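## Task

Move the yellow sponge that sits on the counter into the bin marked N2 so that no part of it sticks out past the bin's rim. Do not shift any of the bins. The robot must not tip over or finish leaning, or the attempt fails. The sponge must stay in the bin on its own at the end, not because the robot is holding it there.

## Robot and tools

ROBOT. A Hello Robot Stretch 3 in simulation: a two-wheeled base (0.33 m long, 0.34 m wide), a mast carrying a lift, and a single telescoping arm that reaches out to the robot's RIGHT side, ending in a wrist and a two-finger gripper. There is only one arm. To move the gripper forward or back you drive the base, which cannot move sideways. The base turns about the point midway between its drive wheels, 0.05 m behind its front edge. With the arm pulled in and the wrist folded, turning sweeps a radius of 0.28 m; an unfolded, level gripper reaches outside that circle. Loose objects may occasionally get nudged by something other than the robot.

FRAMES. Base frame: origin on the floor between the drive wheels, x forward, y left, z up. hand_pose is reported in this frame, located where the closed fingertips meet; with all wrist joints at zero its x axis points up, y back along the arm toward the mast, z toward the robot's rear. Odometry frame = base frame at the start of the scene. Heading is positive to the left, within -3.142 to 3.142.

execute_actions. Argument "actions" is a list holding one action or none (empty = just report state and images). Optional "cameras": list from head_camera, nav_camera, wrist_camera, all; omitted, null or ["all"] gives all, [] gives none. An action may contain:
- "base": exactly one of {"translate_m": d}, a relative straight drive in metres from the base's last reported position, forward positive, -1 to 1; or {"rotate_rad": d}, a relative turn in place in radians, left (counter-clockwise from above) positive, -3.2 to 3.2.
- "joints": absolute targets keyed by joint name (single arm, so one set of named values): lift_m 0 to 1.1 (arm height on mast); arm_m 0 to 0.52 (extension); wrist_yaw_rad -1.345 to 4.42 (0 along the arm, positive toward the robot's front, 3.0 folded over the base); wrist_pitch_rad -1.57 to 0.451 (0 level, negative tips fingers down); wrist_roll_rad -2.911 to 2.911 (0 fingers side by side, level); gripper_m -0.089 to 0.179 (larger is wider; the real fingertip gap is about 0.007 m less when nearly closed, 0.025 m less when wide, zero below 0.007); head_pan_rad -3.953 to 1.73 (0 forward, positive left, -1.57 looks along the arm); head_tilt_rad -1.53 to 0.419 (0 level, negative down).
- "contact_limits": {"arm_m": effort percent 1 to 100}; the arm motion halts with contact_stop when its effort hits that value (negative when retracting). Lower means gentler; very low stops immediately. It also caps holding force until the next action.
Motions in one action begin together. Unknown keys or out-of-range numbers reject the whole call with no motion. Any base motion or joint left out may keep driving toward its earlier target without the status showing it. Each action is capped at 15 s. If a result reports a stop, later motion, wait and finished_scene calls in the same reply are skipped.

wait: {"seconds": 0 to 10}; commands nothing, returns state and images.
zoom_image: {"camera": name, "region": [x0, y0, x1, y1]} in pixels from the top-left of that camera's latest full image, at most 504 by 504.
finished_scene: {"scene": 1 or 2}; final, only once the goal holds steadily. Replying without any tool call ends everything.

RESULTS. base_status and joint_status: "done" (for the base, the wheels turned the commanded amount, even with slip), "off_target" (stopped short, may still push), "contact_stop", "time_out", "torque_fault"; after the last three the target is dropped. on_its_own lists uncommanded behaviour; "held at" is the held target, not the actual position; efforts outside the rest range suggest pushing or carrying. motor_effort: percent of maximum, positive toward larger joint values, bracket = peak in the last action; readings carry fixed bias and noise. Positive wheel effort drives forward. lidar_m: 12 distances in metres from the base origin, 30-degree sectors, 1st ahead then counter-clockwise (4th left, 7th behind, 10th right), "-" nothing seen; scan plane is 0.17 m above the floor, range 0.15 to 12 m, blind to clear items and the robot; the mast and a low lift can block sectors 5, 6, 9, 10. wrist_depth_mm and head_depth_mm: 7x7 grids of median depth, top-left first (wrist 45-1000 mm, head 280-4000 mm, head image is sideways). base_odometry counts wheel turns, so slip looks like motion. turned_by_wheels and turned_by_imu: turning since last result, left positive. base_tilt in degrees, forward and right positive, with a fixed offset up to about 4 degrees.

CAMERAS. head_camera and nav_camera move with head pan and tilt; wrist_camera rides on the gripper.

SPEED. Full base speed (0.30 m/s, 1.9 rad/s) only when stowed: lift_m under 0.30, arm_m under 0.03, wrist_yaw_rad over 2.54; otherwise 0.10 m/s and 0.63 rad/s. Faster robot motion is better.

GRIPPING. Close to a gripper_m smaller than the object's width (smaller squeezes harder); open at least 0.02 beyond where contact began. Neither the reading nor "done" proves a hold; check the cameras. Over-squeezing triggers a stall guard that weakens the grip; send a new value to regrip.

CAUTIONS. Arm and lift stop and go slack on firm contact; a slack lift may sink under load or be pushed up by closing fingers on a surface. Base, wrist and head have no contact stop and keep pushing; wrist servos shut off for 10 s after sustained strain. Fold or unfold the wrist only with lift_m 0.32 to 0.95, wrist_pitch_rad -0.4, roll near 0; once folded, the lift may go down to 0.25. With wrist_yaw_rad under -0.4, pitch at -0.5 or lower. Pushing against something solid with the gripper above roughly 0.45 m can tip the robot, more so with a raised contact limit or a repeated push. Do not drive while holding or pressing on something fixed, and avoid snagging furniture, especially reversing. If tilt appears, back off in small steps, free the gripper, and lower lift_m to about 0.2. Avoid dropping, slamming or hard shoving objects, and do not disturb the bins.

Each tool is called after ">>>" as name([rows], argument=value, ...), one row to a line, values as JSON.

## Session

>>> execute_actions(actions=[])

Scene clock: 0.00 s.
base_odometry: x=+0.000 y=+0.000 heading=+0.000 (m, m, rad; odometry frame)
turned_by_wheels: +0.000 (rad since the last result)
turned_by_imu: +0.000 (rad since the last result)
base_tilt: forward=+0.9 right=-0.1 (deg)
lidar_m: 3.04 2.97 1.44 1.08 1.06 1.09 1.46 0.81 0.83 1.14 2.73 2.72
head_depth_mm: 1943 3002 3445 3560 3362 3033 2077 / 1937 3027 3932 - - 3064 2103 / 1921 2971 - - - 3102 2106 / 1888 2694 3809 3856 3811 3156 2109 / 1877 2661 3674 3640 3624 3165 2157 / 1849 2636 3421 3380 3389 3063 2160 / 1848 2571 3233 3245 3141 3181 2195
base_status: not commanded
joint_positions: lift_m=+0.426 arm_m=-0.001 wrist_yaw_rad=+3.072 wrist_pitch_rad=-0.572 wrist_roll_rad=+0.012 gripper_m=+0.037 head_pan_rad=-0.019 head_tilt_rad=-0.015
joint_status: not commanded
motor_effort: left_wheel=+0 right_wheel=+0 lift_m=+19 arm_m=+1 wrist_yaw_rad=-1 wrist_pitch_rad=+6 wrist_roll_rad=+0 gripper_m=+0 head_pan_rad=+0 head_tilt_rad=+3 (%)
hand_pose: x=-0.0071 y=+0.0582 z=+0.4054 quat_wxyz=(+0.224, +0.688, +0.175, +0.667) (m; base frame)
wrist_depth_mm: 795 901 - - - - - / 852 941 - - - - - / 843 859 877 913 926 943 960 / 720 730 726 760 764 776 782 / 612 634 643 651 668 664 673 / 540 556 - - 568 598 591 / 502 - - - 516 520 526
pictures: head_camera (sideways: a quarter turn clockwise sets it upright), nav_camera (sideways: a quarter turn counterclockwise sets it upright), wrist_camera
Images, in order (width x height): head_camera 896x504, nav_camera 672x504, wrist_camera 644x364.

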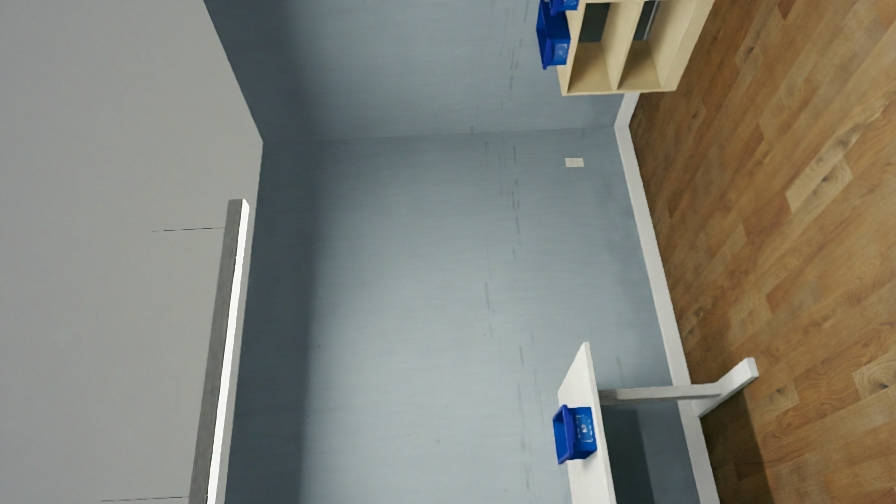

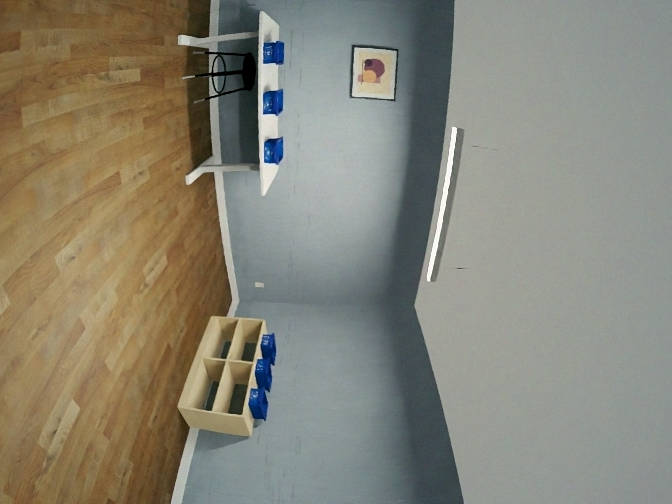

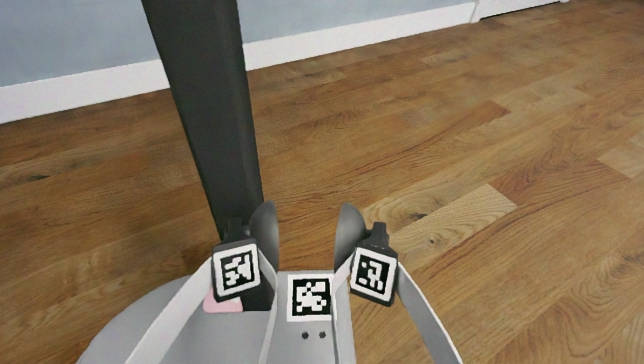

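>>> execute_actions([
  {"joints":{"head_pan_rad":-2.2,"head_tilt_rad":-0.5,"lift_m":0.9,"wrist_pitch_rad":-0.4}},
], cameras=["head_camera","nav_camera"])

Scene clock: 7.30 s.
base_odometry: x=+0.000 y=+0.000 heading=+0.000 (m, m, rad; odometry frame)
turned_by_wheels: +0.000 (rad since the last result)
turned_by_imu: -0.002 (rad since the last result)
base_tilt: forward=+1.1 right=-0.1 (deg)
lidar_m: 3.03 2.96 1.45 1.07 1.06 1.09 1.45 0.81 0.83 1.14 2.73 2.72
head_depth_mm: 1147 1244 1322 1439 1632 1554 1334 / 1194 1297 1272 899 997 1165 - / 1241 1356 1301 924 1019 1114 - / 1313 1435 1319 974 1086 1218 - / 1367 1516 1346 1025 1167 1321 - / 1438 1592 1251 1090 1256 1489 - / 1530 1695 1393 1174 1367 1544 1356
base_status: not commanded
joint_positions: lift_m=+0.900 arm_m=-0.001 wrist_yaw_rad=+3.072 wrist_pitch_rad=-0.422 wrist_roll_rad=+0.012 gripper_m=+0.037 head_pan_rad=-2.193 head_tilt_rad=-0.494
joint_status: all done
motor_effort: left_wheel=+0(0) right_wheel=-1(0) lift_m=+25(25) arm_m=+1(0) wrist_yaw_rad=-1(0) wrist_pitch_rad=+11(11) wrist_roll_rad=+1(0) gripper_m=+0(0) head_pan_rad=-3(26) head_tilt_rad=-3(36) (%)
hand_pose: x=-0.0056 y=+0.0795 z=+0.9113 quat_wxyz=(+0.173, +0.700, +0.123, +0.682) (m; base frame)
wrist_depth_mm: 756 835 - - - - - / 827 918 - - - - - / 906 998 - - - - - / 947 - - - - - - / - - - - - - - / - - - - - - - / 955 - - - - - -
pictures: head_camera (sideways: a quarter turn clockwise sets it upright), nav_camera (sideways: a quarter turn counterclockwise sets it upright)
Images, in order (width x height): head_camera 896x504, nav_camera 672x504.

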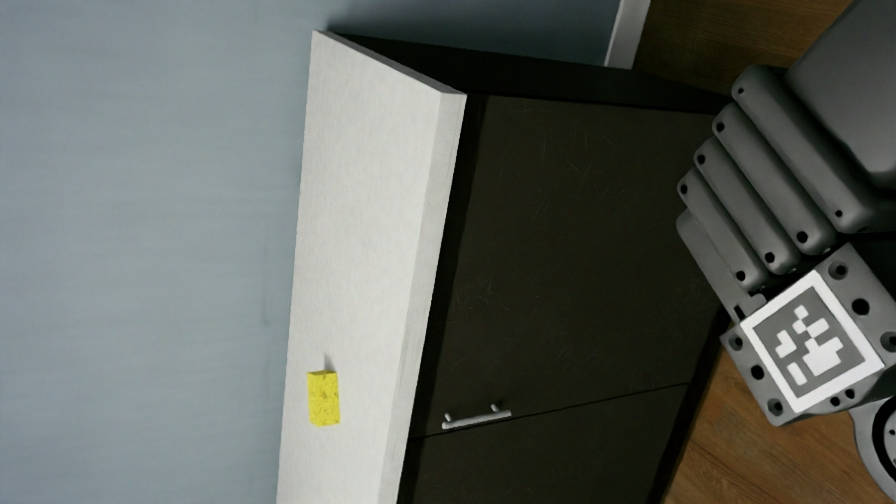

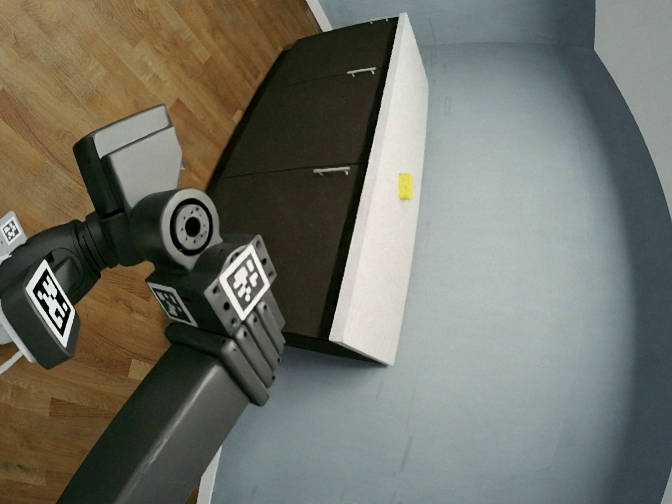

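>>> execute_actions([
  {"base":{"rotate_rad":-1.5}},
], cameras=[])

>>> execute_actions([
  {"base":{"translate_m":0.85},"joints":{"wrist_yaw_rad":1.5}},
], cameras=[])

>>> execute_actions([
  {"base":{"rotate_rad":0.42},"joints":{"lift_m":1.09,"head_pan_rad":-1.57,"gripper_m":0.17}},
], cameras=[])

>>> execute_actions([
  {"joints":{"wrist_yaw_rad":0}},
], cameras=["head_camera","wrist_camera"])

Scene clock: 17.10 s.
base_odometry: x=+0.000 y=+0.000 heading=-1.500 (m, m, rad; odometry frame)
turned_by_wheels: -1.500 (rad since the last result)
turned_by_imu: -1.494 (rad since the last result)
base_tilt: forward=+0.8 right=-0.1 (deg)
lidar_m: 1.23 2.74 2.71 3.03 2.98 1.35 1.06 1.04 1.12 1.43 0.81 0.85
head_depth_mm: 852 918 1000 1099 1207 1347 1333 / 894 971 1062 1167 1307 1437 - / 938 1026 1132 1243 1410 1517 - / 992 1085 1202 1350 1516 1620 - / 1052 1158 1298 1454 1667 1628 - / 1114 1247 1388 1584 1831 1590 - / 1191 1322 1499 1734 1890 1598 1336
base_status: done
joint_positions: lift_m=+0.900 arm_m=-0.001 wrist_yaw_rad=+3.072 wrist_pitch_rad=-0.422 wrist_roll_rad=+0.012 gripper_m=+0.037 head_pan_rad=-2.193 head_tilt_rad=-0.494
joint_status: not commanded
motor_effort: left_wheel=+3(9) right_wheel=-3(8) lift_m=+25(25) arm_m=+0(0) wrist_yaw_rad=+0(0) wrist_pitch_rad=+10(11) wrist_roll_rad=+0(0) gripper_m=+0(0) head_pan_rad=-3(3) head_tilt_rad=-4(4) (%)
hand_pose: x=-0.0056 y=+0.0795 z=+0.9113 quat_wxyz=(+0.173, +0.700, +0.123, +0.682) (m; base frame)
wrist_depth_mm: - - - - - - - / - - - - - - - / - - - - - - - / - - - - - - - / - - - - - - - / - - - - - - - / 983 - - - - - -
pictures: none
No camera images: the call's "cameras" was empty. Leave "cameras" out to get every camera's image.

Scene clock: 26.70 s.
base_odometry: x=+0.060 y=-0.848 heading=-1.500 (m, m, rad; odometry frame)
turned_by_wheels: +0.000 (rad since the last result)
turned_by_imu: +0.001 (rad since the last result)
base_tilt: forward=+1.0 right=-0.2 (deg)
lidar_m: 0.68 1.96 2.10 2.81 3.21 2.36 1.85 1.82 0.57 0.44 0.43 0.46
head_depth_mm: 1503 1630 1784 1921 1961 1551 1338 / 1582 1724 1879 2073 1970 1600 - / 1673 1828 2011 2243 1985 1664 - / 1735 1879 2051 2243 2011 1673 - / 1538 1645 1773 1710 813 874 - / 1345 1425 1499 839 675 720 - / 1188 1243 1312 851 613 616 637
base_status: done
joint_positions: lift_m=+0.900 arm_m=-0.001 wrist_yaw_rad=+1.502 wrist_pitch_rad=-0.422 wrist_roll_rad=+0.012 gripper_m=+0.037 head_pan_rad=-2.193 head_tilt_rad=-0.494
joint_status: all done
motor_effort: left_wheel=+2(9) right_wheel=-3(4) lift_m=+25(25) arm_m=+0(0) wrist_yaw_rad=-2(1) wrist_pitch_rad=+11(10) wrist_roll_rad=+0(0) gripper_m=+0(0) head_pan_rad=-3(3) head_tilt_rad=-3(3) (%)
hand_pose: x=+0.2019 y=-0.1593 z=+0.9113 quat_wxyz=(+0.605, +0.582, -0.407, +0.360) (m; base frame)
wrist_depth_mm: - - 970 580 633 667 639 / - - - 506 376 392 406 / - - - 577 347 277 280 / - - - 658 391 259 219 / - - - 811 405 296 210 / - - - 882 406 312 241 / - - - 990 518 326 247
pictures: none
No camera images: the call's "cameras" was empty. Leave "cameras" out to get every camera's image.

Scene clock: 29.27 s.
base_odometry: x=+0.060 y=-0.848 heading=-1.080 (m, m, rad; odometry frame)
turned_by_wheels: +0.420 (rad since the last result)
turned_by_imu: +0.417 (rad since the last result)
base_tilt: forward=+1.0 right=-0.2 (deg)
lidar_m: 1.96 2.03 2.34 3.30 2.59 1.89 1.82 0.63 0.45 0.43 0.45 0.60
head_depth_mm: 876 - - - - - 674 / 870 - - - - - 668 / 872 - - - - - 692 / 871 950 1047 778 646 - - / 870 947 1044 831 629 - - / 870 945 1040 837 659 - - / 871 946 1044 950 - - -
base_status: done
joint_positions: lift_m=+1.090 arm_m=-0.001 wrist_yaw_rad=+1.501 wrist_pitch_rad=-0.422 wrist_roll_rad=+0.012 gripper_m=+0.170 head_pan_rad=-1.577 head_tilt_rad=-0.494
joint_status: all done
motor_effort: left_wheel=-3(8) right_wheel=+2(7) lift_m=+26(26) arm_m=+1(1) wrist_yaw_rad=-1(2) wrist_pitch_rad=+10(10) wrist_roll_rad=+0(0) gripper_m=+0(93) head_pan_rad=+2(23) head_tilt_rad=-3(3) (%)
hand_pose: x=+0.2020 y=-0.1595 z=+1.1015 quat_wxyz=(+0.605, +0.582, -0.408, +0.360) (m; base frame)
wrist_depth_mm: - - - - - - 927 / - - - - 975 - 944 / - - - - 743 714 733 / - - - - 749 537 553 / - - - - 700 457 453 / - - - - 738 - 382 / - - - - 749 420 324
pictures: none
No camera images: the call's "cameras" was empty. Leave "cameras" out to get every camera's image.

Scene clock: 31.03 s.
base_odometry: x=+0.060 y=-0.848 heading=-1.080 (m, m, rad; odometry frame)
turned_by_wheels: +0.000 (rad since the last result)
turned_by_imu: +0.000 (rad since the last result)
base_tilt: forward=+1.0 right=-0.1 (deg)
lidar_m: 1.95 2.03 2.34 3.36 2.59 1.88 1.82 0.63 0.45 0.43 0.45 0.61
head_depth_mm: 873 - - - - - 727 / 876 - - - - - 704 / 872 - - - - - 664 / 867 949 1033 734 554 567 660 / 869 949 1044 854 579 565 655 / 868 944 1042 844 606 561 651 / 866 944 1034 848 611 557 649
base_status: not commanded
joint_positions: lift_m=+1.090 arm_m=-0.001 wrist_yaw_rad=+0.002 wrist_pitch_rad=-0.422 wrist_roll_rad=+0.012 gripper_m=+0.170 head_pan_rad=-1.577 head_tilt_rad=-0.494
joint_status: all done
motor_effort: left_wheel=-3(2) right_wheel=+2(2) lift_m=+25(25) arm_m=+0(1) wrist_yaw_rad=-3(2) wrist_pitch_rad=+10(10) wrist_roll_rad=+0(0) gripper_m=+0(0) head_pan_rad=+2(2) head_tilt_rad=-3(3) (%)
hand_pose: x=-0.0211 y=-0.3677 z=+1.1015 quat_wxyz=(+0.688, +0.148, -0.695, -0.148) (m; base frame)
wrist_depth_mm: 755 734 732 720 721 717 718 / 784 802 800 815 798 812 811 / 615 628 635 669 687 693 897 / 484 491 479 499 524 535 558 / 408 417 408 420 424 447 443 / 348 344 354 360 365 - 379 / 371 318 322 331 331 334 333
pictures: head_camera (sideways: a quarter turn clockwise sets it upright), wrist_camera
Images, in order (width x height): head_camera 896x504, wrist_camera 644x364.

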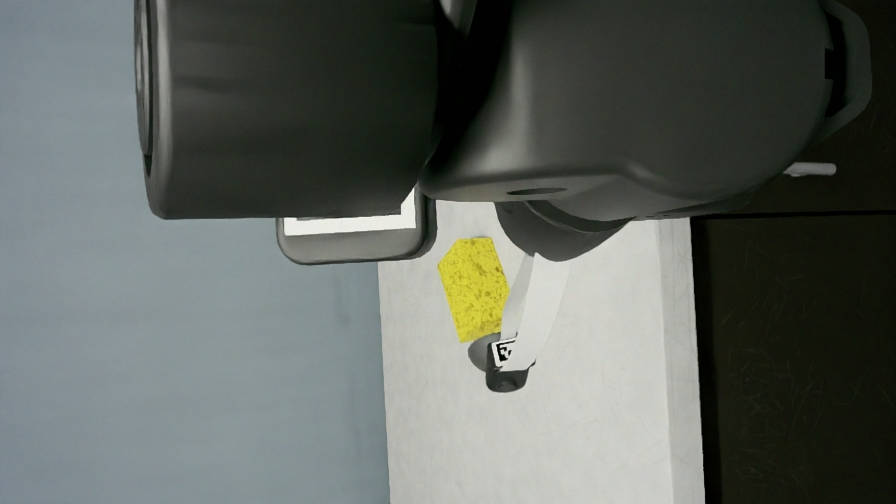

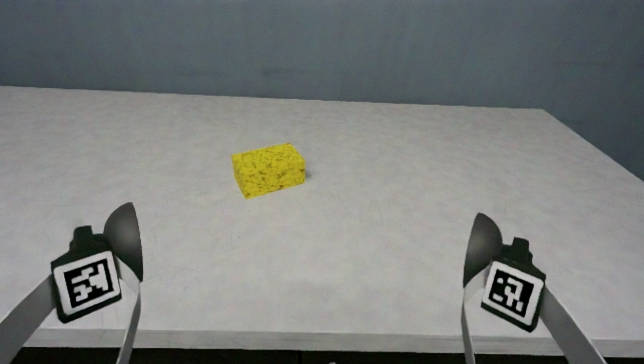

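Sponge ~6cm forward, y≈-0.64.

>>> execute_actions([
  {"base":{"translate_m":0.06},"joints":{"lift_m":0.96,"arm_m":0.17}},
], cameras=["head_camera","wrist_camera"])

Scene clock: 35.07 s.
base_odometry: x=+0.089 y=-0.901 heading=-1.080 (m, m, rad; odometry frame)
turned_by_wheels: +0.000 (rad since the last result)
turned_by_imu: -0.001 (rad since the last result)
base_tilt: forward=+1.0 right=-0.1 (deg)
lidar_m: 1.90 1.97 2.30 3.29 2.64 1.96 1.87 0.63 0.45 0.43 0.45 0.60
head_depth_mm: 877 953 1034 - 534 574 670 / 876 952 1039 - - 570 663 / 872 954 1031 - - 573 661 / 872 947 1040 848 576 564 656 / 871 948 1042 835 591 562 654 / 863 946 1039 836 607 559 651 / 863 947 1039 850 609 528 647
base_status: done
joint_positions: lift_m=+0.960 arm_m=+0.170 wrist_yaw_rad=+0.001 wrist_pitch_rad=-0.422 wrist_roll_rad=+0.012 gripper_m=+0.170 head_pan_rad=-1.577 head_tilt_rad=-0.494
joint_status: all done
motor_effort: left_wheel=-2(6) right_wheel=+2(7) lift_m=+14(24) arm_m=+4(5) wrist_yaw_rad=-1(3) wrist_pitch_rad=+11(10) wrist_roll_rad=+0(0) gripper_m=+1(1) head_pan_rad=+2(2) head_tilt_rad=-3(3) (%)
hand_pose: x=-0.0214 y=-0.5385 z=+0.9723 quat_wxyz=(+0.688, +0.148, -0.695, -0.149) (m; base frame)
wrist_depth_mm: 588 594 582 578 574 578 581 / 487 503 523 538 569 581 608 / 356 360 376 291 400 412 416 / 284 288 279 272 306 316 319 / 237 242 242 247 252 267 261 / - 203 205 209 213 - 220 / 173 177 179 181 183 184 189
pictures: head_camera (sideways: a quarter turn clockwise sets it upright), wrist_camera
Images, in order (width x height): head_camera 896x504, wrist_camera 644x364.

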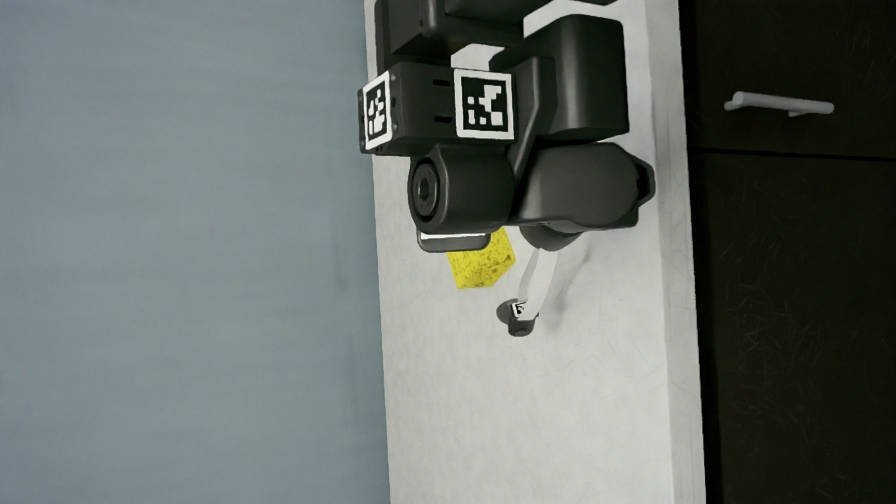

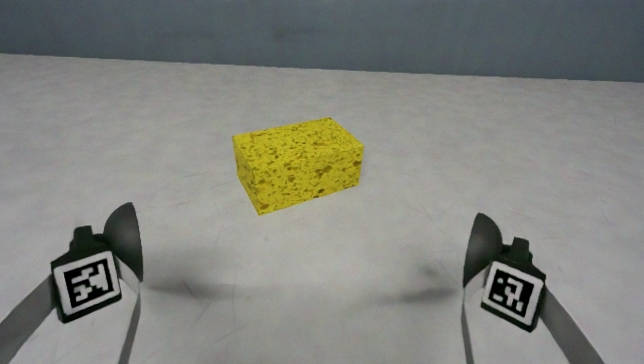

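>>> execute_actions([
  {"joints":{"lift_m":0.94,"arm_m":0.31}},
], cameras=["wrist_camera"])

>>> execute_actions([
  {"joints":{"gripper_m":0.05}},
], cameras=[])

>>> execute_actions([
  {"joints":{"lift_m":1.05,"head_pan_rad":1.0,"head_tilt_rad":-0.1}},
])

>>> zoom_image(camera="head_camera", region=[400,0,650,500])

Scene clock: 41.07 s.
base_odometry: x=+0.089 y=-0.901 heading=-1.080 (m, m, rad; odometry frame)
turned_by_wheels: +0.000 (rad since the last result)
turned_by_imu: -0.001 (rad since the last result)
base_tilt: forward=+1.0 right=-0.1 (deg)
lidar_m: 1.90 1.97 2.30 3.30 2.64 1.95 1.88 0.63 0.45 0.43 0.45 0.60
head_depth_mm: 875 953 1038 - 553 575 671 / 874 953 1026 709 589 570 666 / 871 951 1016 - 592 567 662 / 868 953 1041 824 598 565 658 / 870 952 1044 831 604 560 655 / 868 943 1045 839 607 559 649 / 865 939 1034 850 610 529 647
base_status: not commanded
joint_positions: lift_m=+0.940 arm_m=+0.310 wrist_yaw_rad=+0.001 wrist_pitch_rad=-0.422 wrist_roll_rad=+0.012 gripper_m=+0.170 head_pan_rad=-1.577 head_tilt_rad=-0.494
joint_status: all done
motor_effort: left_wheel=-2(2) right_wheel=+3(3) lift_m=+14(13) arm_m=+4(4) wrist_yaw_rad=-1(2) wrist_pitch_rad=+10(10) wrist_roll_rad=+0(0) gripper_m=+0(0) head_pan_rad=+1(2) head_tilt_rad=-3(4) (%)
hand_pose: x=-0.0214 y=-0.6785 z=+0.9523 quat_wxyz=(+0.688, +0.147, -0.695, -0.149) (m; base frame)
wrist_depth_mm: 455 456 454 456 447 454 453 / 428 444 479 481 480 488 479 / 316 321 333 342 356 363 377 / 251 256 262 265 274 280 288 / 212 214 155 158 224 234 230 / - 169 132 138 182 - 194 / 154 156 120 152 163 163 169
pictures: wrist_camera
Images, in order (width x height): wrist_camera 644x364.

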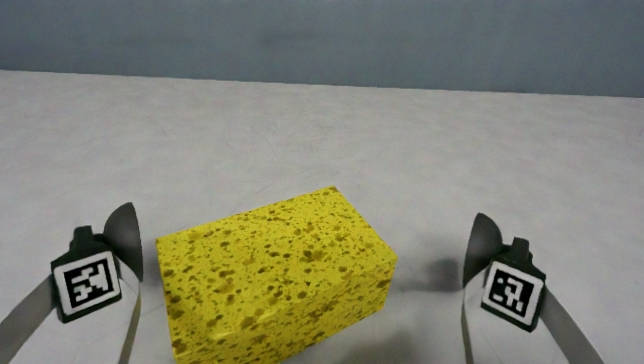

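Scene clock: 42.77 s.
base_odometry: x=+0.089 y=-0.901 heading=-1.080 (m, m, rad; odometry frame)
turned_by_wheels: +0.000 (rad since the last result)
turned_by_imu: +0.000 (rad since the last result)
base_tilt: forward=+1.0 right=-0.1 (deg)
lidar_m: 1.90 1.96 2.29 3.29 2.64 1.95 1.88 0.63 0.45 0.43 0.45 0.60
head_depth_mm: 876 957 1037 - 554 573 670 / 874 955 1032 710 588 571 666 / 873 953 1016 - 592 567 662 / 870 952 1046 782 596 564 659 / 868 947 1046 827 601 562 652 / 867 945 1044 838 605 558 650 / 864 944 1038 850 611 528 646
base_status: not commanded
joint_positions: lift_m=+0.940 arm_m=+0.310 wrist_yaw_rad=+0.001 wrist_pitch_rad=-0.418 wrist_roll_rad=+0.012 gripper_m=+0.052 head_pan_rad=-1.577 head_tilt_rad=-0.494
joint_status: all done
motor_effort: left_wheel=-2(2) right_wheel=+3(3) lift_m=+13(14) arm_m=+4(5) wrist_yaw_rad=+0(2) wrist_pitch_rad=+8(10) wrist_roll_rad=+0(0) gripper_m=-31(100) head_pan_rad=+1(2) head_tilt_rad=-3(3) (%)
hand_pose: x=-0.0214 y=-0.6790 z=+0.9531 quat_wxyz=(+0.688, +0.146, -0.695, -0.148) (m; base frame)
wrist_depth_mm: 458 454 456 448 451 453 445 / 425 475 472 476 494 484 488 / 314 323 333 342 354 366 379 / 254 257 262 269 273 282 288 / 209 218 156 158 166 227 233 / 179 176 133 137 146 194 196 / - 156 127 152 164 167 170
pictures: none
No camera images: the call's "cameras" was empty. Leave "cameras" out to get every camera's image.

Scene clock: 44.60 s.
base_odometry: x=+0.089 y=-0.901 heading=-1.080 (m, m, rad; odometry frame)
turned_by_wheels: +0.000 (rad since the last result)
turned_by_imu: +0.000 (rad since the last result)
base_tilt: forward=+0.9 right=-0.1 (deg)
lidar_m: 1.90 1.97 2.30 3.28 2.64 1.95 1.88 0.63 0.45 0.43 0.45 0.60
head_depth_mm: 2113 2191 2248 2317 2380 2360 1790 / 2303 2427 2528 2587 2499 2411 1811 / 2329 2803 2931 3001 2630 2404 1828 / 2297 3275 3475 3474 3105 2579 1842 / 2289 3747 3996 - 3926 2584 1860 / 2260 3678 3803 3846 3917 2632 1875 / 2211 3452 3662 3683 3651 2660 1882
base_status: not commanded
joint_positions: lift_m=+1.050 arm_m=+0.310 wrist_yaw_rad=+0.001 wrist_pitch_rad=-0.418 wrist_roll_rad=+0.012 gripper_m=+0.061 head_pan_rad=+0.993 head_tilt_rad=-0.112
joint_status: all done
on_its_own: gripper_m is held at +0.061, not at your +0.050, by its stall guard, which is still easing
motor_effort: left_wheel=-2(2) right_wheel=+2(2) lift_m=+26(27) arm_m=+4(4) wrist_yaw_rad=-1(2) wrist_pitch_rad=+8(8) wrist_roll_rad=+1(0) gripper_m=-10(32) head_pan_rad=+2(24) head_tilt_rad=+7(33) (%)
hand_pose: x=-0.0214 y=-0.6790 z=+1.0623 quat_wxyz=(+0.688, +0.146, -0.695, -0.148) (m; base frame)
wrist_depth_mm: 462 457 456 454 454 447 450 / 509 502 492 498 495 491 499 / 538 537 547 548 545 550 553 / 422 431 443 456 458 471 485 / 347 365 156 158 166 384 388 / 300 295 132 137 148 324 326 / 265 263 128 152 270 279 285
pictures: head_camera (sideways: a quarter turn clockwise sets it upright), nav_camera (sideways: a quarter turn counterclockwise sets it upright), wrist_camera
Images, in order (width x height): head_camera 896x504, nav_camera 672x504, wrist_camera 644x364.

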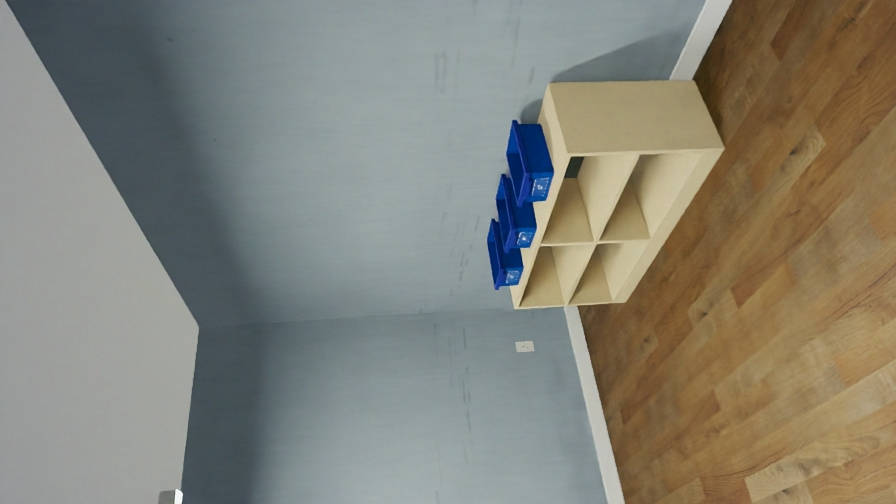

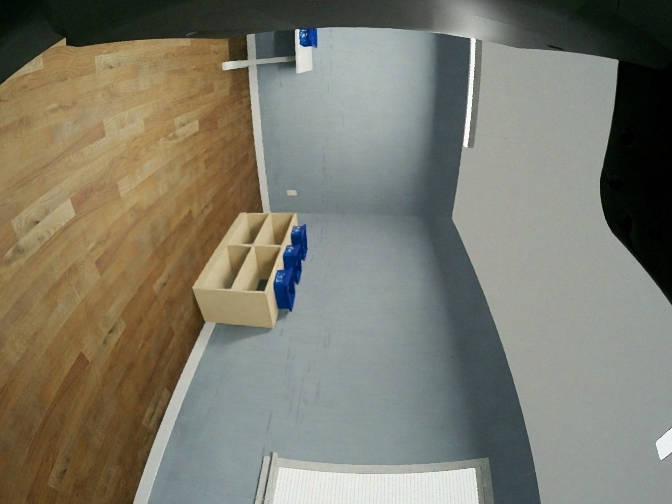

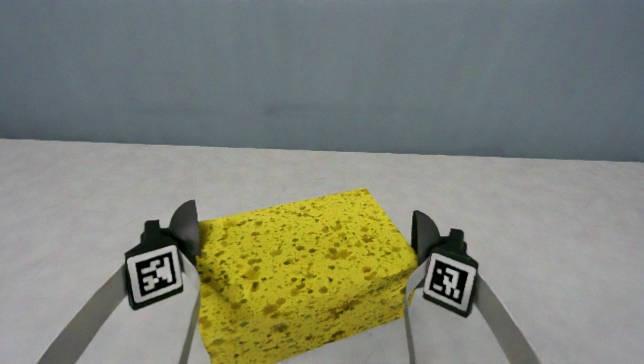

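Region (400, 0, 650, 500) of head_camera's 896x504 image, scaled by 1.008, with more detail than that image has.

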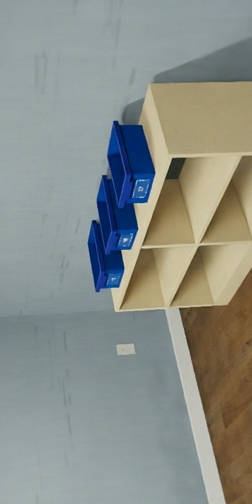

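>>> execute_actions([
  {"base":{"rotate_rad":1.2},"joints":{"arm_m":0,"head_pan_rad":-0.6,"head_tilt_rad":-0.3}},
], cameras=[])

>>> execute_actions([
  {"base":{"translate_m":1}},
], cameras=[])

>>> execute_actions([
  {"base":{"translate_m":0.6}},
], cameras=["head_camera"])

>>> execute_actions([
  {"joints":{"head_pan_rad":0.85}},
], cameras=["head_camera"])

Scene clock: 52.27 s.
base_odometry: x=+0.089 y=-0.901 heading=+0.120 (m, m, rad; odometry frame)
turned_by_wheels: +1.200 (rad since the last result)
turned_by_imu: +1.192 (rad since the last result)
base_tilt: forward=+1.0 right=-0.1 (deg)
lidar_m: 2.79 3.29 2.34 1.90 1.88 0.55 0.44 0.43 0.47 0.72 1.90 2.07
head_depth_mm: 1640 1721 1812 1910 2028 1908 1468 / 1752 1845 1936 2063 2217 1913 1477 / 1858 1963 2090 2212 2332 1916 1493 / 1983 2111 2255 2416 2502 1927 1503 / 2139 2296 2462 2594 2591 1957 1507 / 2279 2460 2663 2557 2497 1971 1513 / 2522 2718 2927 2686 2799 1990 1533
base_status: done
joint_positions: lift_m=+1.050 arm_m=+0.000 wrist_yaw_rad=+0.000 wrist_pitch_rad=-0.418 wrist_roll_rad=+0.012 gripper_m=+0.072 head_pan_rad=-0.593 head_tilt_rad=-0.296
joint_status: all done
on_its_own: gripper_m is held at +0.070, not at your +0.050, by its stall guard, which is not easing now
motor_effort: left_wheel=-2(10) right_wheel=+2(10) lift_m=+26(25) arm_m=-3(2) wrist_yaw_rad=+0(1) wrist_pitch_rad=+9(8) wrist_roll_rad=+0(0) gripper_m=-23(23) head_pan_rad=-3(26) head_tilt_rad=-1(19) (%)
hand_pose: x=-0.0214 y=-0.3698 z=+1.0623 quat_wxyz=(+0.688, +0.146, -0.695, -0.148) (m; base frame)
wrist_depth_mm: - - - - - - 771 / - - - 897 838 892 794 / - - - 887 605 616 635 / - - - 871 514 474 484 / - - 155 158 169 390 394 / - - 132 138 150 345 329 / - - 129 152 592 425 292
pictures: none
No camera images: the call's "cameras" was empty. Leave "cameras" out to get every camera's image.

Scene clock: 63.33 s.
base_odometry: x=+1.081 y=-0.781 heading=+0.120 (m, m, rad; odometry frame)
turned_by_wheels: +0.000 (rad since the last result)
turned_by_imu: +0.000 (rad since the last result)
base_tilt: forward=+1.0 right=-0.1 (deg)
lidar_m: 2.30 2.38 2.51 2.26 2.25 1.71 1.38 1.36 1.48 1.55 1.53 1.39
head_depth_mm: 1321 1383 1467 1555 1637 1728 1467 / 1402 1472 1567 1660 1764 1849 1486 / 1497 1587 1687 1793 1765 1788 1494 / 1603 1709 1814 1894 1621 1729 1501 / 1716 1824 1961 2023 1892 1869 1508 / 1850 1984 2142 2162 1965 1970 1527 / 2034 2194 2386 2364 2345 1985 1522
base_status: done
joint_positions: lift_m=+1.050 arm_m=+0.000 wrist_yaw_rad=+0.000 wrist_pitch_rad=-0.418 wrist_roll_rad=+0.012 gripper_m=+0.072 head_pan_rad=-0.593 head_tilt_rad=-0.296
joint_status: not commanded
on_its_own: gripper_m is held at +0.070, not at your +0.050, by its stall guard, which is not easing now
motor_effort: left_wheel=-3(4) right_wheel=+2(7) lift_m=+25(26) arm_m=-3(2) wrist_yaw_rad=-1(1) wrist_pitch_rad=+9(9) wrist_roll_rad=+0(0) gripper_m=-22(22) head_pan_rad=-3(3) head_tilt_rad=-3(1) (%)
hand_pose: x=-0.0214 y=-0.3698 z=+1.0623 quat_wxyz=(+0.688, +0.146, -0.695, -0.148) (m; base frame)
wrist_depth_mm: 957 - - - - - - / - - - - - - - / - - - - - - - / - - - - - - - / - - 156 159 169 - - / - - 132 138 150 - - / - - 129 152 - - -
pictures: none
No camera images: the call's "cameras" was empty. Leave "cameras" out to get every camera's image.

Scene clock: 70.40 s.
base_odometry: x=+1.677 y=-0.710 heading=+0.120 (m, m, rad; odometry frame)
turned_by_wheels: +0.000 (rad since the last result)
turned_by_imu: +0.000 (rad since the last result)
base_tilt: forward=+0.9 right=-0.2 (deg)
lidar_m: 1.71 1.88 2.22 2.47 2.46 2.70 1.93 1.91 1.63 1.33 0.95 1.25
head_depth_mm: 1121 1182 1255 1315 1339 1099 1204 / 1194 1262 1335 1422 1275 1292 1306 / 1283 1349 1436 1528 1314 1347 1397 / 1362 1452 1536 1627 1377 1491 1455 / 1465 1571 1681 1788 1424 1628 1498 / 1586 1699 1846 1942 1604 1761 1517 / 1733 1866 2043 2235 1805 1870 1524
base_status: done
joint_positions: lift_m=+1.050 arm_m=+0.000 wrist_yaw_rad=+0.000 wrist_pitch_rad=-0.418 wrist_roll_rad=+0.012 gripper_m=+0.072 head_pan_rad=-0.593 head_tilt_rad=-0.296
joint_status: not commanded
on_its_own: gripper_m is held at +0.070, not at your +0.050, by its stall guard, which is not easing now
motor_effort: left_wheel=-3(4) right_wheel=+3(9) lift_m=+25(25) arm_m=-3(3) wrist_yaw_rad=-2(1) wrist_pitch_rad=+9(8) wrist_roll_rad=+0(0) gripper_m=-22(22) head_pan_rad=-3(3) head_tilt_rad=-3(1) (%)
hand_pose: x=-0.0214 y=-0.3698 z=+1.0623 quat_wxyz=(+0.688, +0.146, -0.695, -0.148) (m; base frame)
wrist_depth_mm: 806 887 964 - - - - / 887 951 - - - - - / 953 - - - - - - / 883 - - - - - - / 788 - 156 158 169 - - / 928 - 133 137 150 - - / - - 129 152 - - -
pictures: head_camera (sideways: a quarter turn clockwise sets it upright)
Images, in order (width x height): head_camera 896x504.

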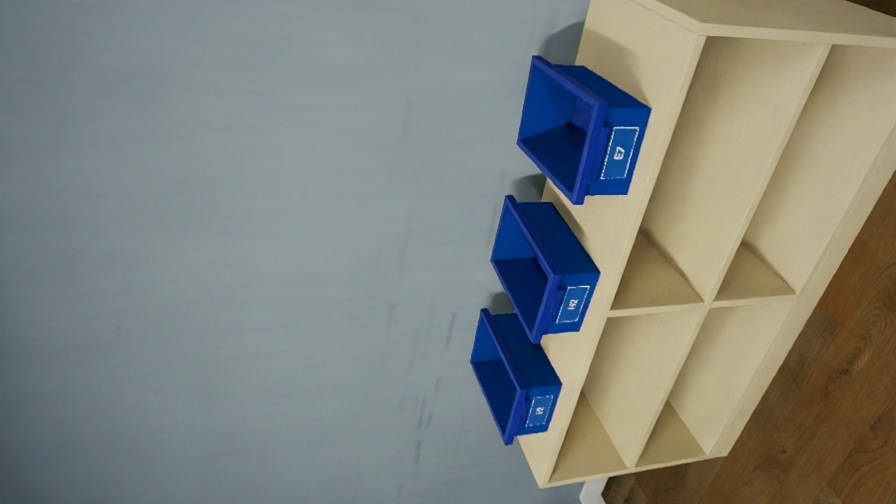

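Scene clock: 71.73 s.
base_odometry: x=+1.677 y=-0.710 heading=+0.120 (m, m, rad; odometry frame)
turned_by_wheels: +0.000 (rad since the last result)
turned_by_imu: +0.000 (rad since the last result)
base_tilt: forward=+1.0 right=+0.0 (deg)
lidar_m: 1.72 1.89 2.22 2.47 2.46 2.70 1.94 1.91 1.64 1.32 0.95 1.25
head_depth_mm: 1860 1968 2083 2201 2322 1890 1467 / 1963 2051 2190 2283 2426 1907 1484 / 2054 2188 2293 1964 2527 1910 1486 / 2163 2293 2431 1894 2661 1929 1493 / 2273 2398 2588 2276 2610 1960 1515 / 2408 2568 2747 2253 2608 1956 1517 / 2534 2731 2985 2589 2701 1991 1527
base_status: not commanded
joint_positions: lift_m=+1.050 arm_m=+0.000 wrist_yaw_rad=+0.000 wrist_pitch_rad=-0.418 wrist_roll_rad=+0.012 gripper_m=+0.072 head_pan_rad=+0.843 head_tilt_rad=-0.296
joint_status: all done
on_its_own: gripper_m is held at +0.070, not at your +0.050, by its stall guard, which is not easing now
motor_effort: left_wheel=-3(3) right_wheel=+3(3) lift_m=+25(26) arm_m=-3(4) wrist_yaw_rad=-1(0) wrist_pitch_rad=+9(9) wrist_roll_rad=+1(0) gripper_m=-22(22) head_pan_rad=+2(25) head_tilt_rad=-1(2) (%)
hand_pose: x=-0.0214 y=-0.3698 z=+1.0623 quat_wxyz=(+0.688, +0.146, -0.695, -0.148) (m; base frame)
wrist_depth_mm: 847 857 970 - - - - / 862 949 - - - - - / 941 - - - - - - / 904 - - - - - - / 798 - 156 159 168 - - / 909 - 132 138 149 - - / - - 128 153 - - -
pictures: head_camera (sideways: a quarter turn clockwise sets it upright)
Images, in order (width x height): head_camera 896x504.

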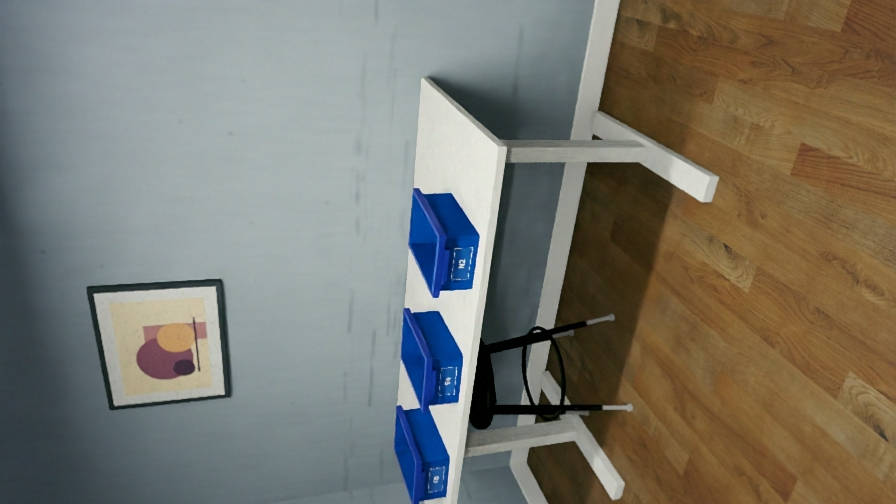

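>>> zoom_image(camera="head_camera", region=[430,230,500,300])

Region (430, 230, 500, 300) of head_camera's 896x504 image, scaled by 7.200, with more detail than that image has.

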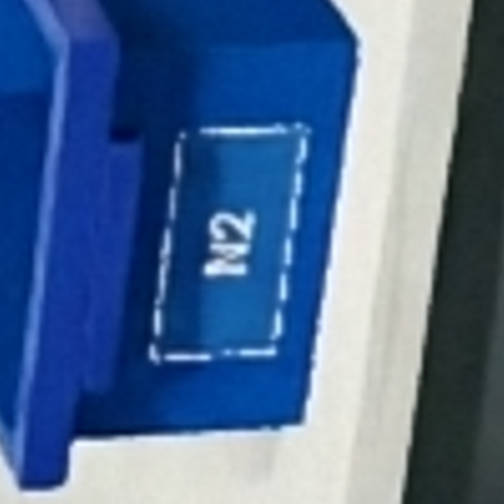

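>>> execute_actions([
  {"base":{"rotate_rad":1.07},"joints":{"head_pan_rad":-1.57,"head_tilt_rad":-0.7}},
], cameras=[])

>>> execute_actions([
  {"base":{"translate_m":1}},
], cameras=[])

>>> execute_actions([
  {"base":{"translate_m":0.37}},
], cameras=[])

>>> execute_actions([
  {"base":{"rotate_rad":0.87},"joints":{"lift_m":0.95}},
])

Scene clock: 79.57 s.
base_odometry: x=+1.677 y=-0.710 heading=+1.190 (m, m, rad; odometry frame)
turned_by_wheels: +1.070 (rad since the last result)
turned_by_imu: +1.063 (rad since the last result)
base_tilt: forward=+1.1 right=-0.1 (deg)
lidar_m: 2.22 2.46 2.46 2.73 1.93 1.91 1.61 1.33 0.95 1.24 1.72 1.88
head_depth_mm: 1170 1254 - - - 1287 1155 / 1246 1355 - - - - 1159 / 1347 1473 - - - 1292 1164 / 1457 1620 1404 381 1622 1359 1167 / 1574 1718 1743 1878 1649 1367 1172 / 1746 1973 1827 2017 1654 1370 1181 / 1960 2298 2520 2090 1682 1391 1181
base_status: done
joint_positions: lift_m=+1.050 arm_m=+0.000 wrist_yaw_rad=+0.000 wrist_pitch_rad=-0.418 wrist_roll_rad=+0.011 gripper_m=+0.072 head_pan_rad=-1.563 head_tilt_rad=-0.691
joint_status: all done
on_its_own: gripper_m is held at +0.070, not at your +0.050, by its stall guard, which is not easing now
motor_effort: left_wheel=-3(8) right_wheel=+3(9) lift_m=+25(27) arm_m=-3(3) wrist_yaw_rad=-2(1) wrist_pitch_rad=+8(9) wrist_roll_rad=+0(0) gripper_m=-22(23) head_pan_rad=-3(26) head_tilt_rad=-5(35) (%)
hand_pose: x=-0.0214 y=-0.3698 z=+1.0623 quat_wxyz=(+0.688, +0.146, -0.695, -0.148) (m; base frame)
wrist_depth_mm: - - - - - 897 794 / - - - - - 941 830 / - - - - - - 876 / - - - - 974 - 915 / - - 156 158 169 - 989 / - - 133 138 150 - - / - - 129 152 - - -
pictures: none
No camera images: the call's "cameras" was empty. Leave "cameras" out to get every camera's image.

Scene clock: 90.63 s.
base_odometry: x=+2.049 y=+0.218 heading=+1.189 (m, m, rad; odometry frame)
turned_by_wheels: +0.000 (rad since the last result)
turned_by_imu: +0.000 (rad since the last result)
base_tilt: forward=+1.0 right=-0.1 (deg)
lidar_m: 1.20 1.81 1.79 2.02 2.71 2.69 2.39 1.65 1.57 1.79 1.47 1.02
head_depth_mm: 1758 1871 - - - 1280 1158 / 1885 2018 - - - - 1163 / 2015 2211 - - - 1294 1168 / 1927 2147 2381 381 1639 1363 1175 / 1724 1890 2138 1991 1650 1367 1176 / 1553 1701 1886 1981 1655 1382 1177 / 1410 1548 1672 1852 1665 1385 1185
base_status: done
joint_positions: lift_m=+1.050 arm_m=+0.000 wrist_yaw_rad=+0.000 wrist_pitch_rad=-0.418 wrist_roll_rad=+0.011 gripper_m=+0.072 head_pan_rad=-1.563 head_tilt_rad=-0.691
joint_status: not commanded
on_its_own: gripper_m is held at +0.070, not at your +0.050, by its stall guard, which is not easing now
motor_effort: left_wheel=-3(6) right_wheel=+2(8) lift_m=+25(25) arm_m=-3(3) wrist_yaw_rad=-1(1) wrist_pitch_rad=+9(8) wrist_roll_rad=+0(0) gripper_m=-22(22) head_pan_rad=-3(3) head_tilt_rad=-5(4) (%)
hand_pose: x=-0.0214 y=-0.3698 z=+1.0623 quat_wxyz=(+0.688, +0.146, -0.695, -0.148) (m; base frame)
wrist_depth_mm: 955 - - - - - - / - - - - - - - / - - - - - - - / - - - - - - - / - - 156 158 169 - - / - - 133 137 149 - - / 900 - 128 152 - - -
pictures: none
No camera images: the call's "cameras" was empty. Leave "cameras" out to get every camera's image.

Scene clock: 95.40 s.
base_odometry: x=+2.187 y=+0.562 heading=+1.189 (m, m, rad; odometry frame)
turned_by_wheels: +0.000 (rad since the last result)
turned_by_imu: +0.000 (rad since the last result)
base_tilt: forward=+0.9 right=-0.1 (deg)
lidar_m: 0.83 1.56 1.55 1.74 2.78 2.98 2.68 1.81 1.84 1.44 0.78 1.18
head_depth_mm: 1978 2117 - - - 1287 1159 / 2013 2198 - - - - 1158 / 1742 1903 - - - 1298 1172 / 1538 1728 1876 382 1603 1370 1174 / 1373 1519 1694 1859 766 1370 1155 / 1243 1365 1498 1547 728 1286 1179 / 1133 1234 1341 919 731 624 1184
base_status: done
joint_positions: lift_m=+1.050 arm_m=+0.000 wrist_yaw_rad=+0.000 wrist_pitch_rad=-0.418 wrist_roll_rad=+0.011 gripper_m=+0.072 head_pan_rad=-1.563 head_tilt_rad=-0.691
joint_status: not commanded
on_its_own: gripper_m is held at +0.070, not at your +0.050, by its stall guard, which is not easing now
motor_effort: left_wheel=-3(4) right_wheel=+2(6) lift_m=+25(26) arm_m=-3(3) wrist_yaw_rad=-1(2) wrist_pitch_rad=+9(9) wrist_roll_rad=+0(0) gripper_m=-22(23) head_pan_rad=-3(3) head_tilt_rad=-4(5) (%)
hand_pose: x=-0.0214 y=-0.3698 z=+1.0623 quat_wxyz=(+0.688, +0.146, -0.695, -0.148) (m; base frame)
wrist_depth_mm: 767 889 - - - - - / 782 956 - - - - - / 812 - - - - - - / 712 753 - - - - - / 593 631 156 158 169 - - / 493 500 132 138 150 - - / 434 443 129 152 - - -
pictures: none
No camera images: the call's "cameras" was empty. Leave "cameras" out to get every camera's image.

Scene clock: 97.77 s.
base_odometry: x=+2.187 y=+0.562 heading=+2.059 (m, m, rad; odometry frame)
turned_by_wheels: +0.870 (rad since the last result)
turned_by_imu: +0.865 (rad since the last result)
base_tilt: forward=+1.0 right=-0.1 (deg)
lidar_m: 1.55 1.61 2.23 2.97 3.09 1.97 1.82 1.67 0.78 1.18 0.86 0.83
head_depth_mm: 979 1110 1160 912 - - - / 977 1109 1167 794 - - - / 981 1109 1178 839 - - - / 980 1110 1190 856 560 1305 1168 / 975 1106 1188 904 706 1307 1172 / 981 1104 1188 907 729 1305 1179 / 977 1104 1182 815 691 1318 1182
base_status: done
joint_positions: lift_m=+0.950 arm_m=+0.000 wrist_yaw_rad=+0.000 wrist_pitch_rad=-0.418 wrist_roll_rad=+0.011 gripper_m=+0.072 head_pan_rad=-1.563 head_tilt_rad=-0.691
joint_status: all done
on_its_own: gripper_m is held at +0.070, not at your +0.050, by its stall guard, which is not easing now
motor_effort: left_wheel=-2(9) right_wheel=+3(7) lift_m=+14(24) arm_m=-3(4) wrist_yaw_rad=-2(1) wrist_pitch_rad=+9(8) wrist_roll_rad=+0(0) gripper_m=-22(22) head_pan_rad=-2(3) head_tilt_rad=-4(4) (%)
hand_pose: x=-0.0214 y=-0.3697 z=+0.9631 quat_wxyz=(+0.688, +0.146, -0.695, -0.148) (m; base frame)
wrist_depth_mm: 861 851 835 825 832 833 820 / 896 912 920 912 896 902 903 / 532 527 760 740 802 960 - / 507 507 609 544 563 701 - / 350 458 155 158 171 510 - / 351 389 132 138 150 424 - / 349 352 129 152 356 373 375
pictures: head_camera (sideways: a quarter turn clockwise sets it upright), nav_camera (sideways: a quarter turn counterclockwise sets it upright), wrist_camera
Images, in order (width x height): head_camera 896x504, nav_camera 672x504, wrist_camera 644x364.

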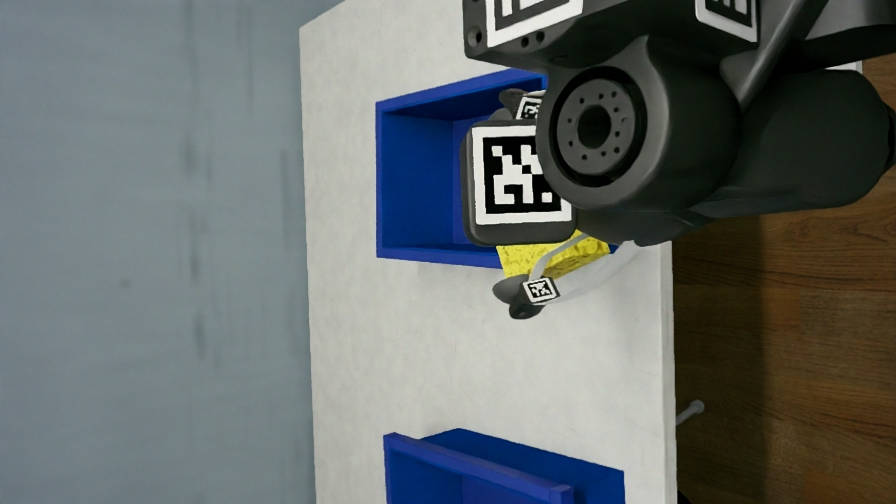

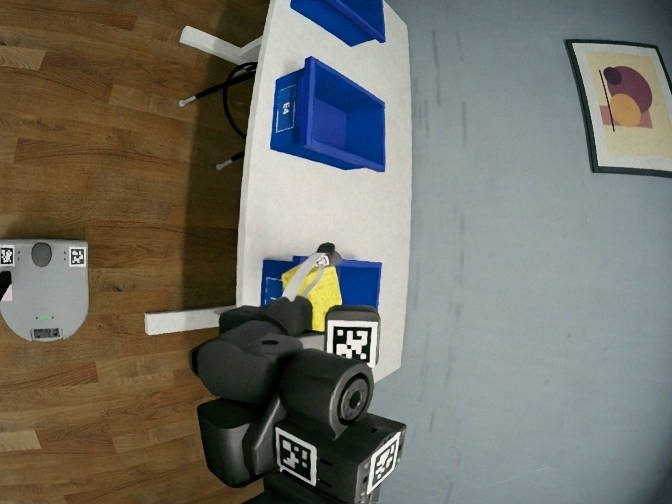

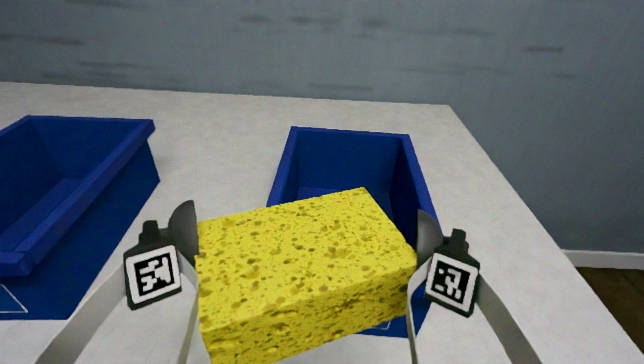

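Bin spans y≈0.42–0.69, rim ≈0.86, 5cm back.

>>> execute_actions([
  {"base":{"translate_m":-0.055},"joints":{"arm_m":0.23}},
], cameras=[])

>>> execute_actions([
  {"joints":{"lift_m":0.88}},
])

Scene clock: 102.83 s.
base_odometry: x=+2.213 y=+0.513 heading=+2.059 (m, m, rad; odometry frame)
turned_by_wheels: +0.000 (rad since the last result)
turned_by_imu: -0.001 (rad since the last result)
base_tilt: forward=+1.1 right=-0.2 (deg)
lidar_m: 1.61 1.67 2.32 2.97 3.05 1.92 1.76 1.67 0.77 0.77 0.88 0.87
head_depth_mm: 979 1089 - 849 710 1314 1150 / 979 1073 - 829 691 1258 1140 / 983 1087 - 829 659 1296 1170 / 983 1105 1195 833 662 1301 1172 / 984 1100 1191 873 685 1305 1176 / 978 1102 1189 908 729 1313 1177 / 976 1097 1188 852 730 1325 1184
base_status: done
joint_positions: lift_m=+0.950 arm_m=+0.230 wrist_yaw_rad=+0.000 wrist_pitch_rad=-0.418 wrist_roll_rad=+0.011 gripper_m=+0.072 head_pan_rad=-1.563 head_tilt_rad=-0.692
joint_status: all done
on_its_own: gripper_m is held at +0.070, not at your +0.050, by its stall guard, which is not easing now
motor_effort: left_wheel=-3(8) right_wheel=+3(5) lift_m=+14(14) arm_m=+4(4) wrist_yaw_rad=-1(1) wrist_pitch_rad=+9(9) wrist_roll_rad=+0(0) gripper_m=-22(23) head_pan_rad=-2(3) head_tilt_rad=-5(5) (%)
hand_pose: x=-0.0215 y=-0.5990 z=+0.9631 quat_wxyz=(+0.688, +0.146, -0.695, -0.148) (m; base frame)
wrist_depth_mm: 634 639 633 628 631 617 636 / 710 681 685 682 678 686 687 / 728 737 760 733 748 763 767 / 570 581 573 602 615 873 848 / 470 484 156 158 170 544 950 / 386 394 132 138 150 433 - / 350 348 128 152 343 371 -
pictures: none
No camera images: the call's "cameras" was empty. Leave "cameras" out to get every camera's image.

Scene clock: 104.30 s.
base_odometry: x=+2.213 y=+0.513 heading=+2.059 (m, m, rad; odometry frame)
turned_by_wheels: +0.000 (rad since the last result)
turned_by_imu: +0.000 (rad since the last result)
base_tilt: forward=+0.9 right=-0.2 (deg)
lidar_m: 1.61 1.67 2.32 2.98 3.03 1.92 1.76 1.67 0.77 0.76 0.88 0.87
head_depth_mm: 981 1104 1245 - 687 1312 1156 / 981 1106 1220 - 688 1262 1140 / 978 1105 1219 - 657 1301 1166 / 986 1105 1190 814 665 1304 1162 / 981 1107 1194 874 685 1311 1174 / 978 1103 1196 910 727 1315 1178 / 980 1103 1192 850 732 1318 1185
base_status: not commanded
joint_positions: lift_m=+0.880 arm_m=+0.230 wrist_yaw_rad=+0.000 wrist_pitch_rad=-0.418 wrist_roll_rad=+0.011 gripper_m=+0.072 head_pan_rad=-1.563 head_tilt_rad=-0.692
joint_status: all done
on_its_own: gripper_m is held at +0.070, not at your +0.050, by its stall guard, which is not easing now
motor_effort: left_wheel=-2(3) right_wheel=+2(2) lift_m=+14(15) arm_m=+4(4) wrist_yaw_rad=-1(1) wrist_pitch_rad=+9(9) wrist_roll_rad=+1(0) gripper_m=-23(23) head_pan_rad=-2(2) head_tilt_rad=-4(5) (%)
hand_pose: x=-0.0215 y=-0.5990 z=+0.8931 quat_wxyz=(+0.688, +0.146, -0.695, -0.148) (m; base frame)
wrist_depth_mm: 642 627 631 624 630 630 625 / 679 694 705 679 692 681 688 / 575 587 605 616 643 759 750 / 456 463 300 293 472 528 859 / 374 396 156 158 169 414 955 / 323 218 133 138 150 351 365 / 284 179 129 152 199 299 301
pictures: head_camera (sideways: a quarter turn clockwise sets it upright), nav_camera (sideways: a quarter turn counterclockwise sets it upright), wrist_camera
Images, in order (width x height): head_camera 896x504, nav_camera 672x504, wrist_camera 644x364.

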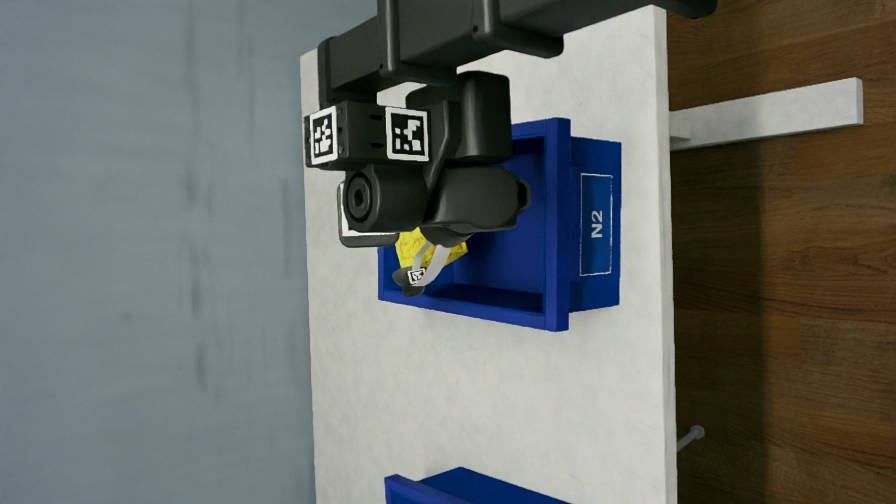

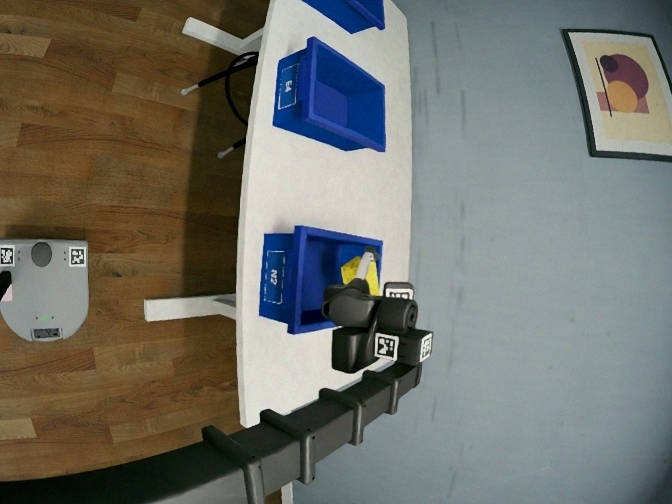

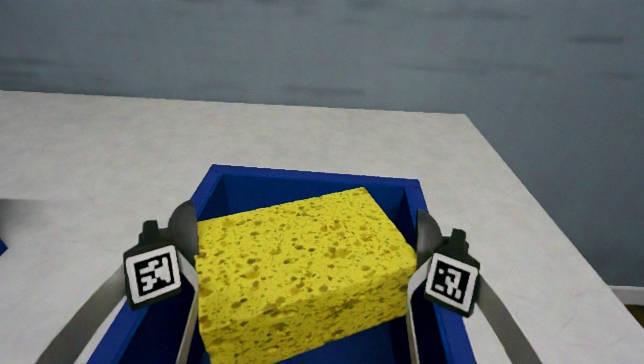

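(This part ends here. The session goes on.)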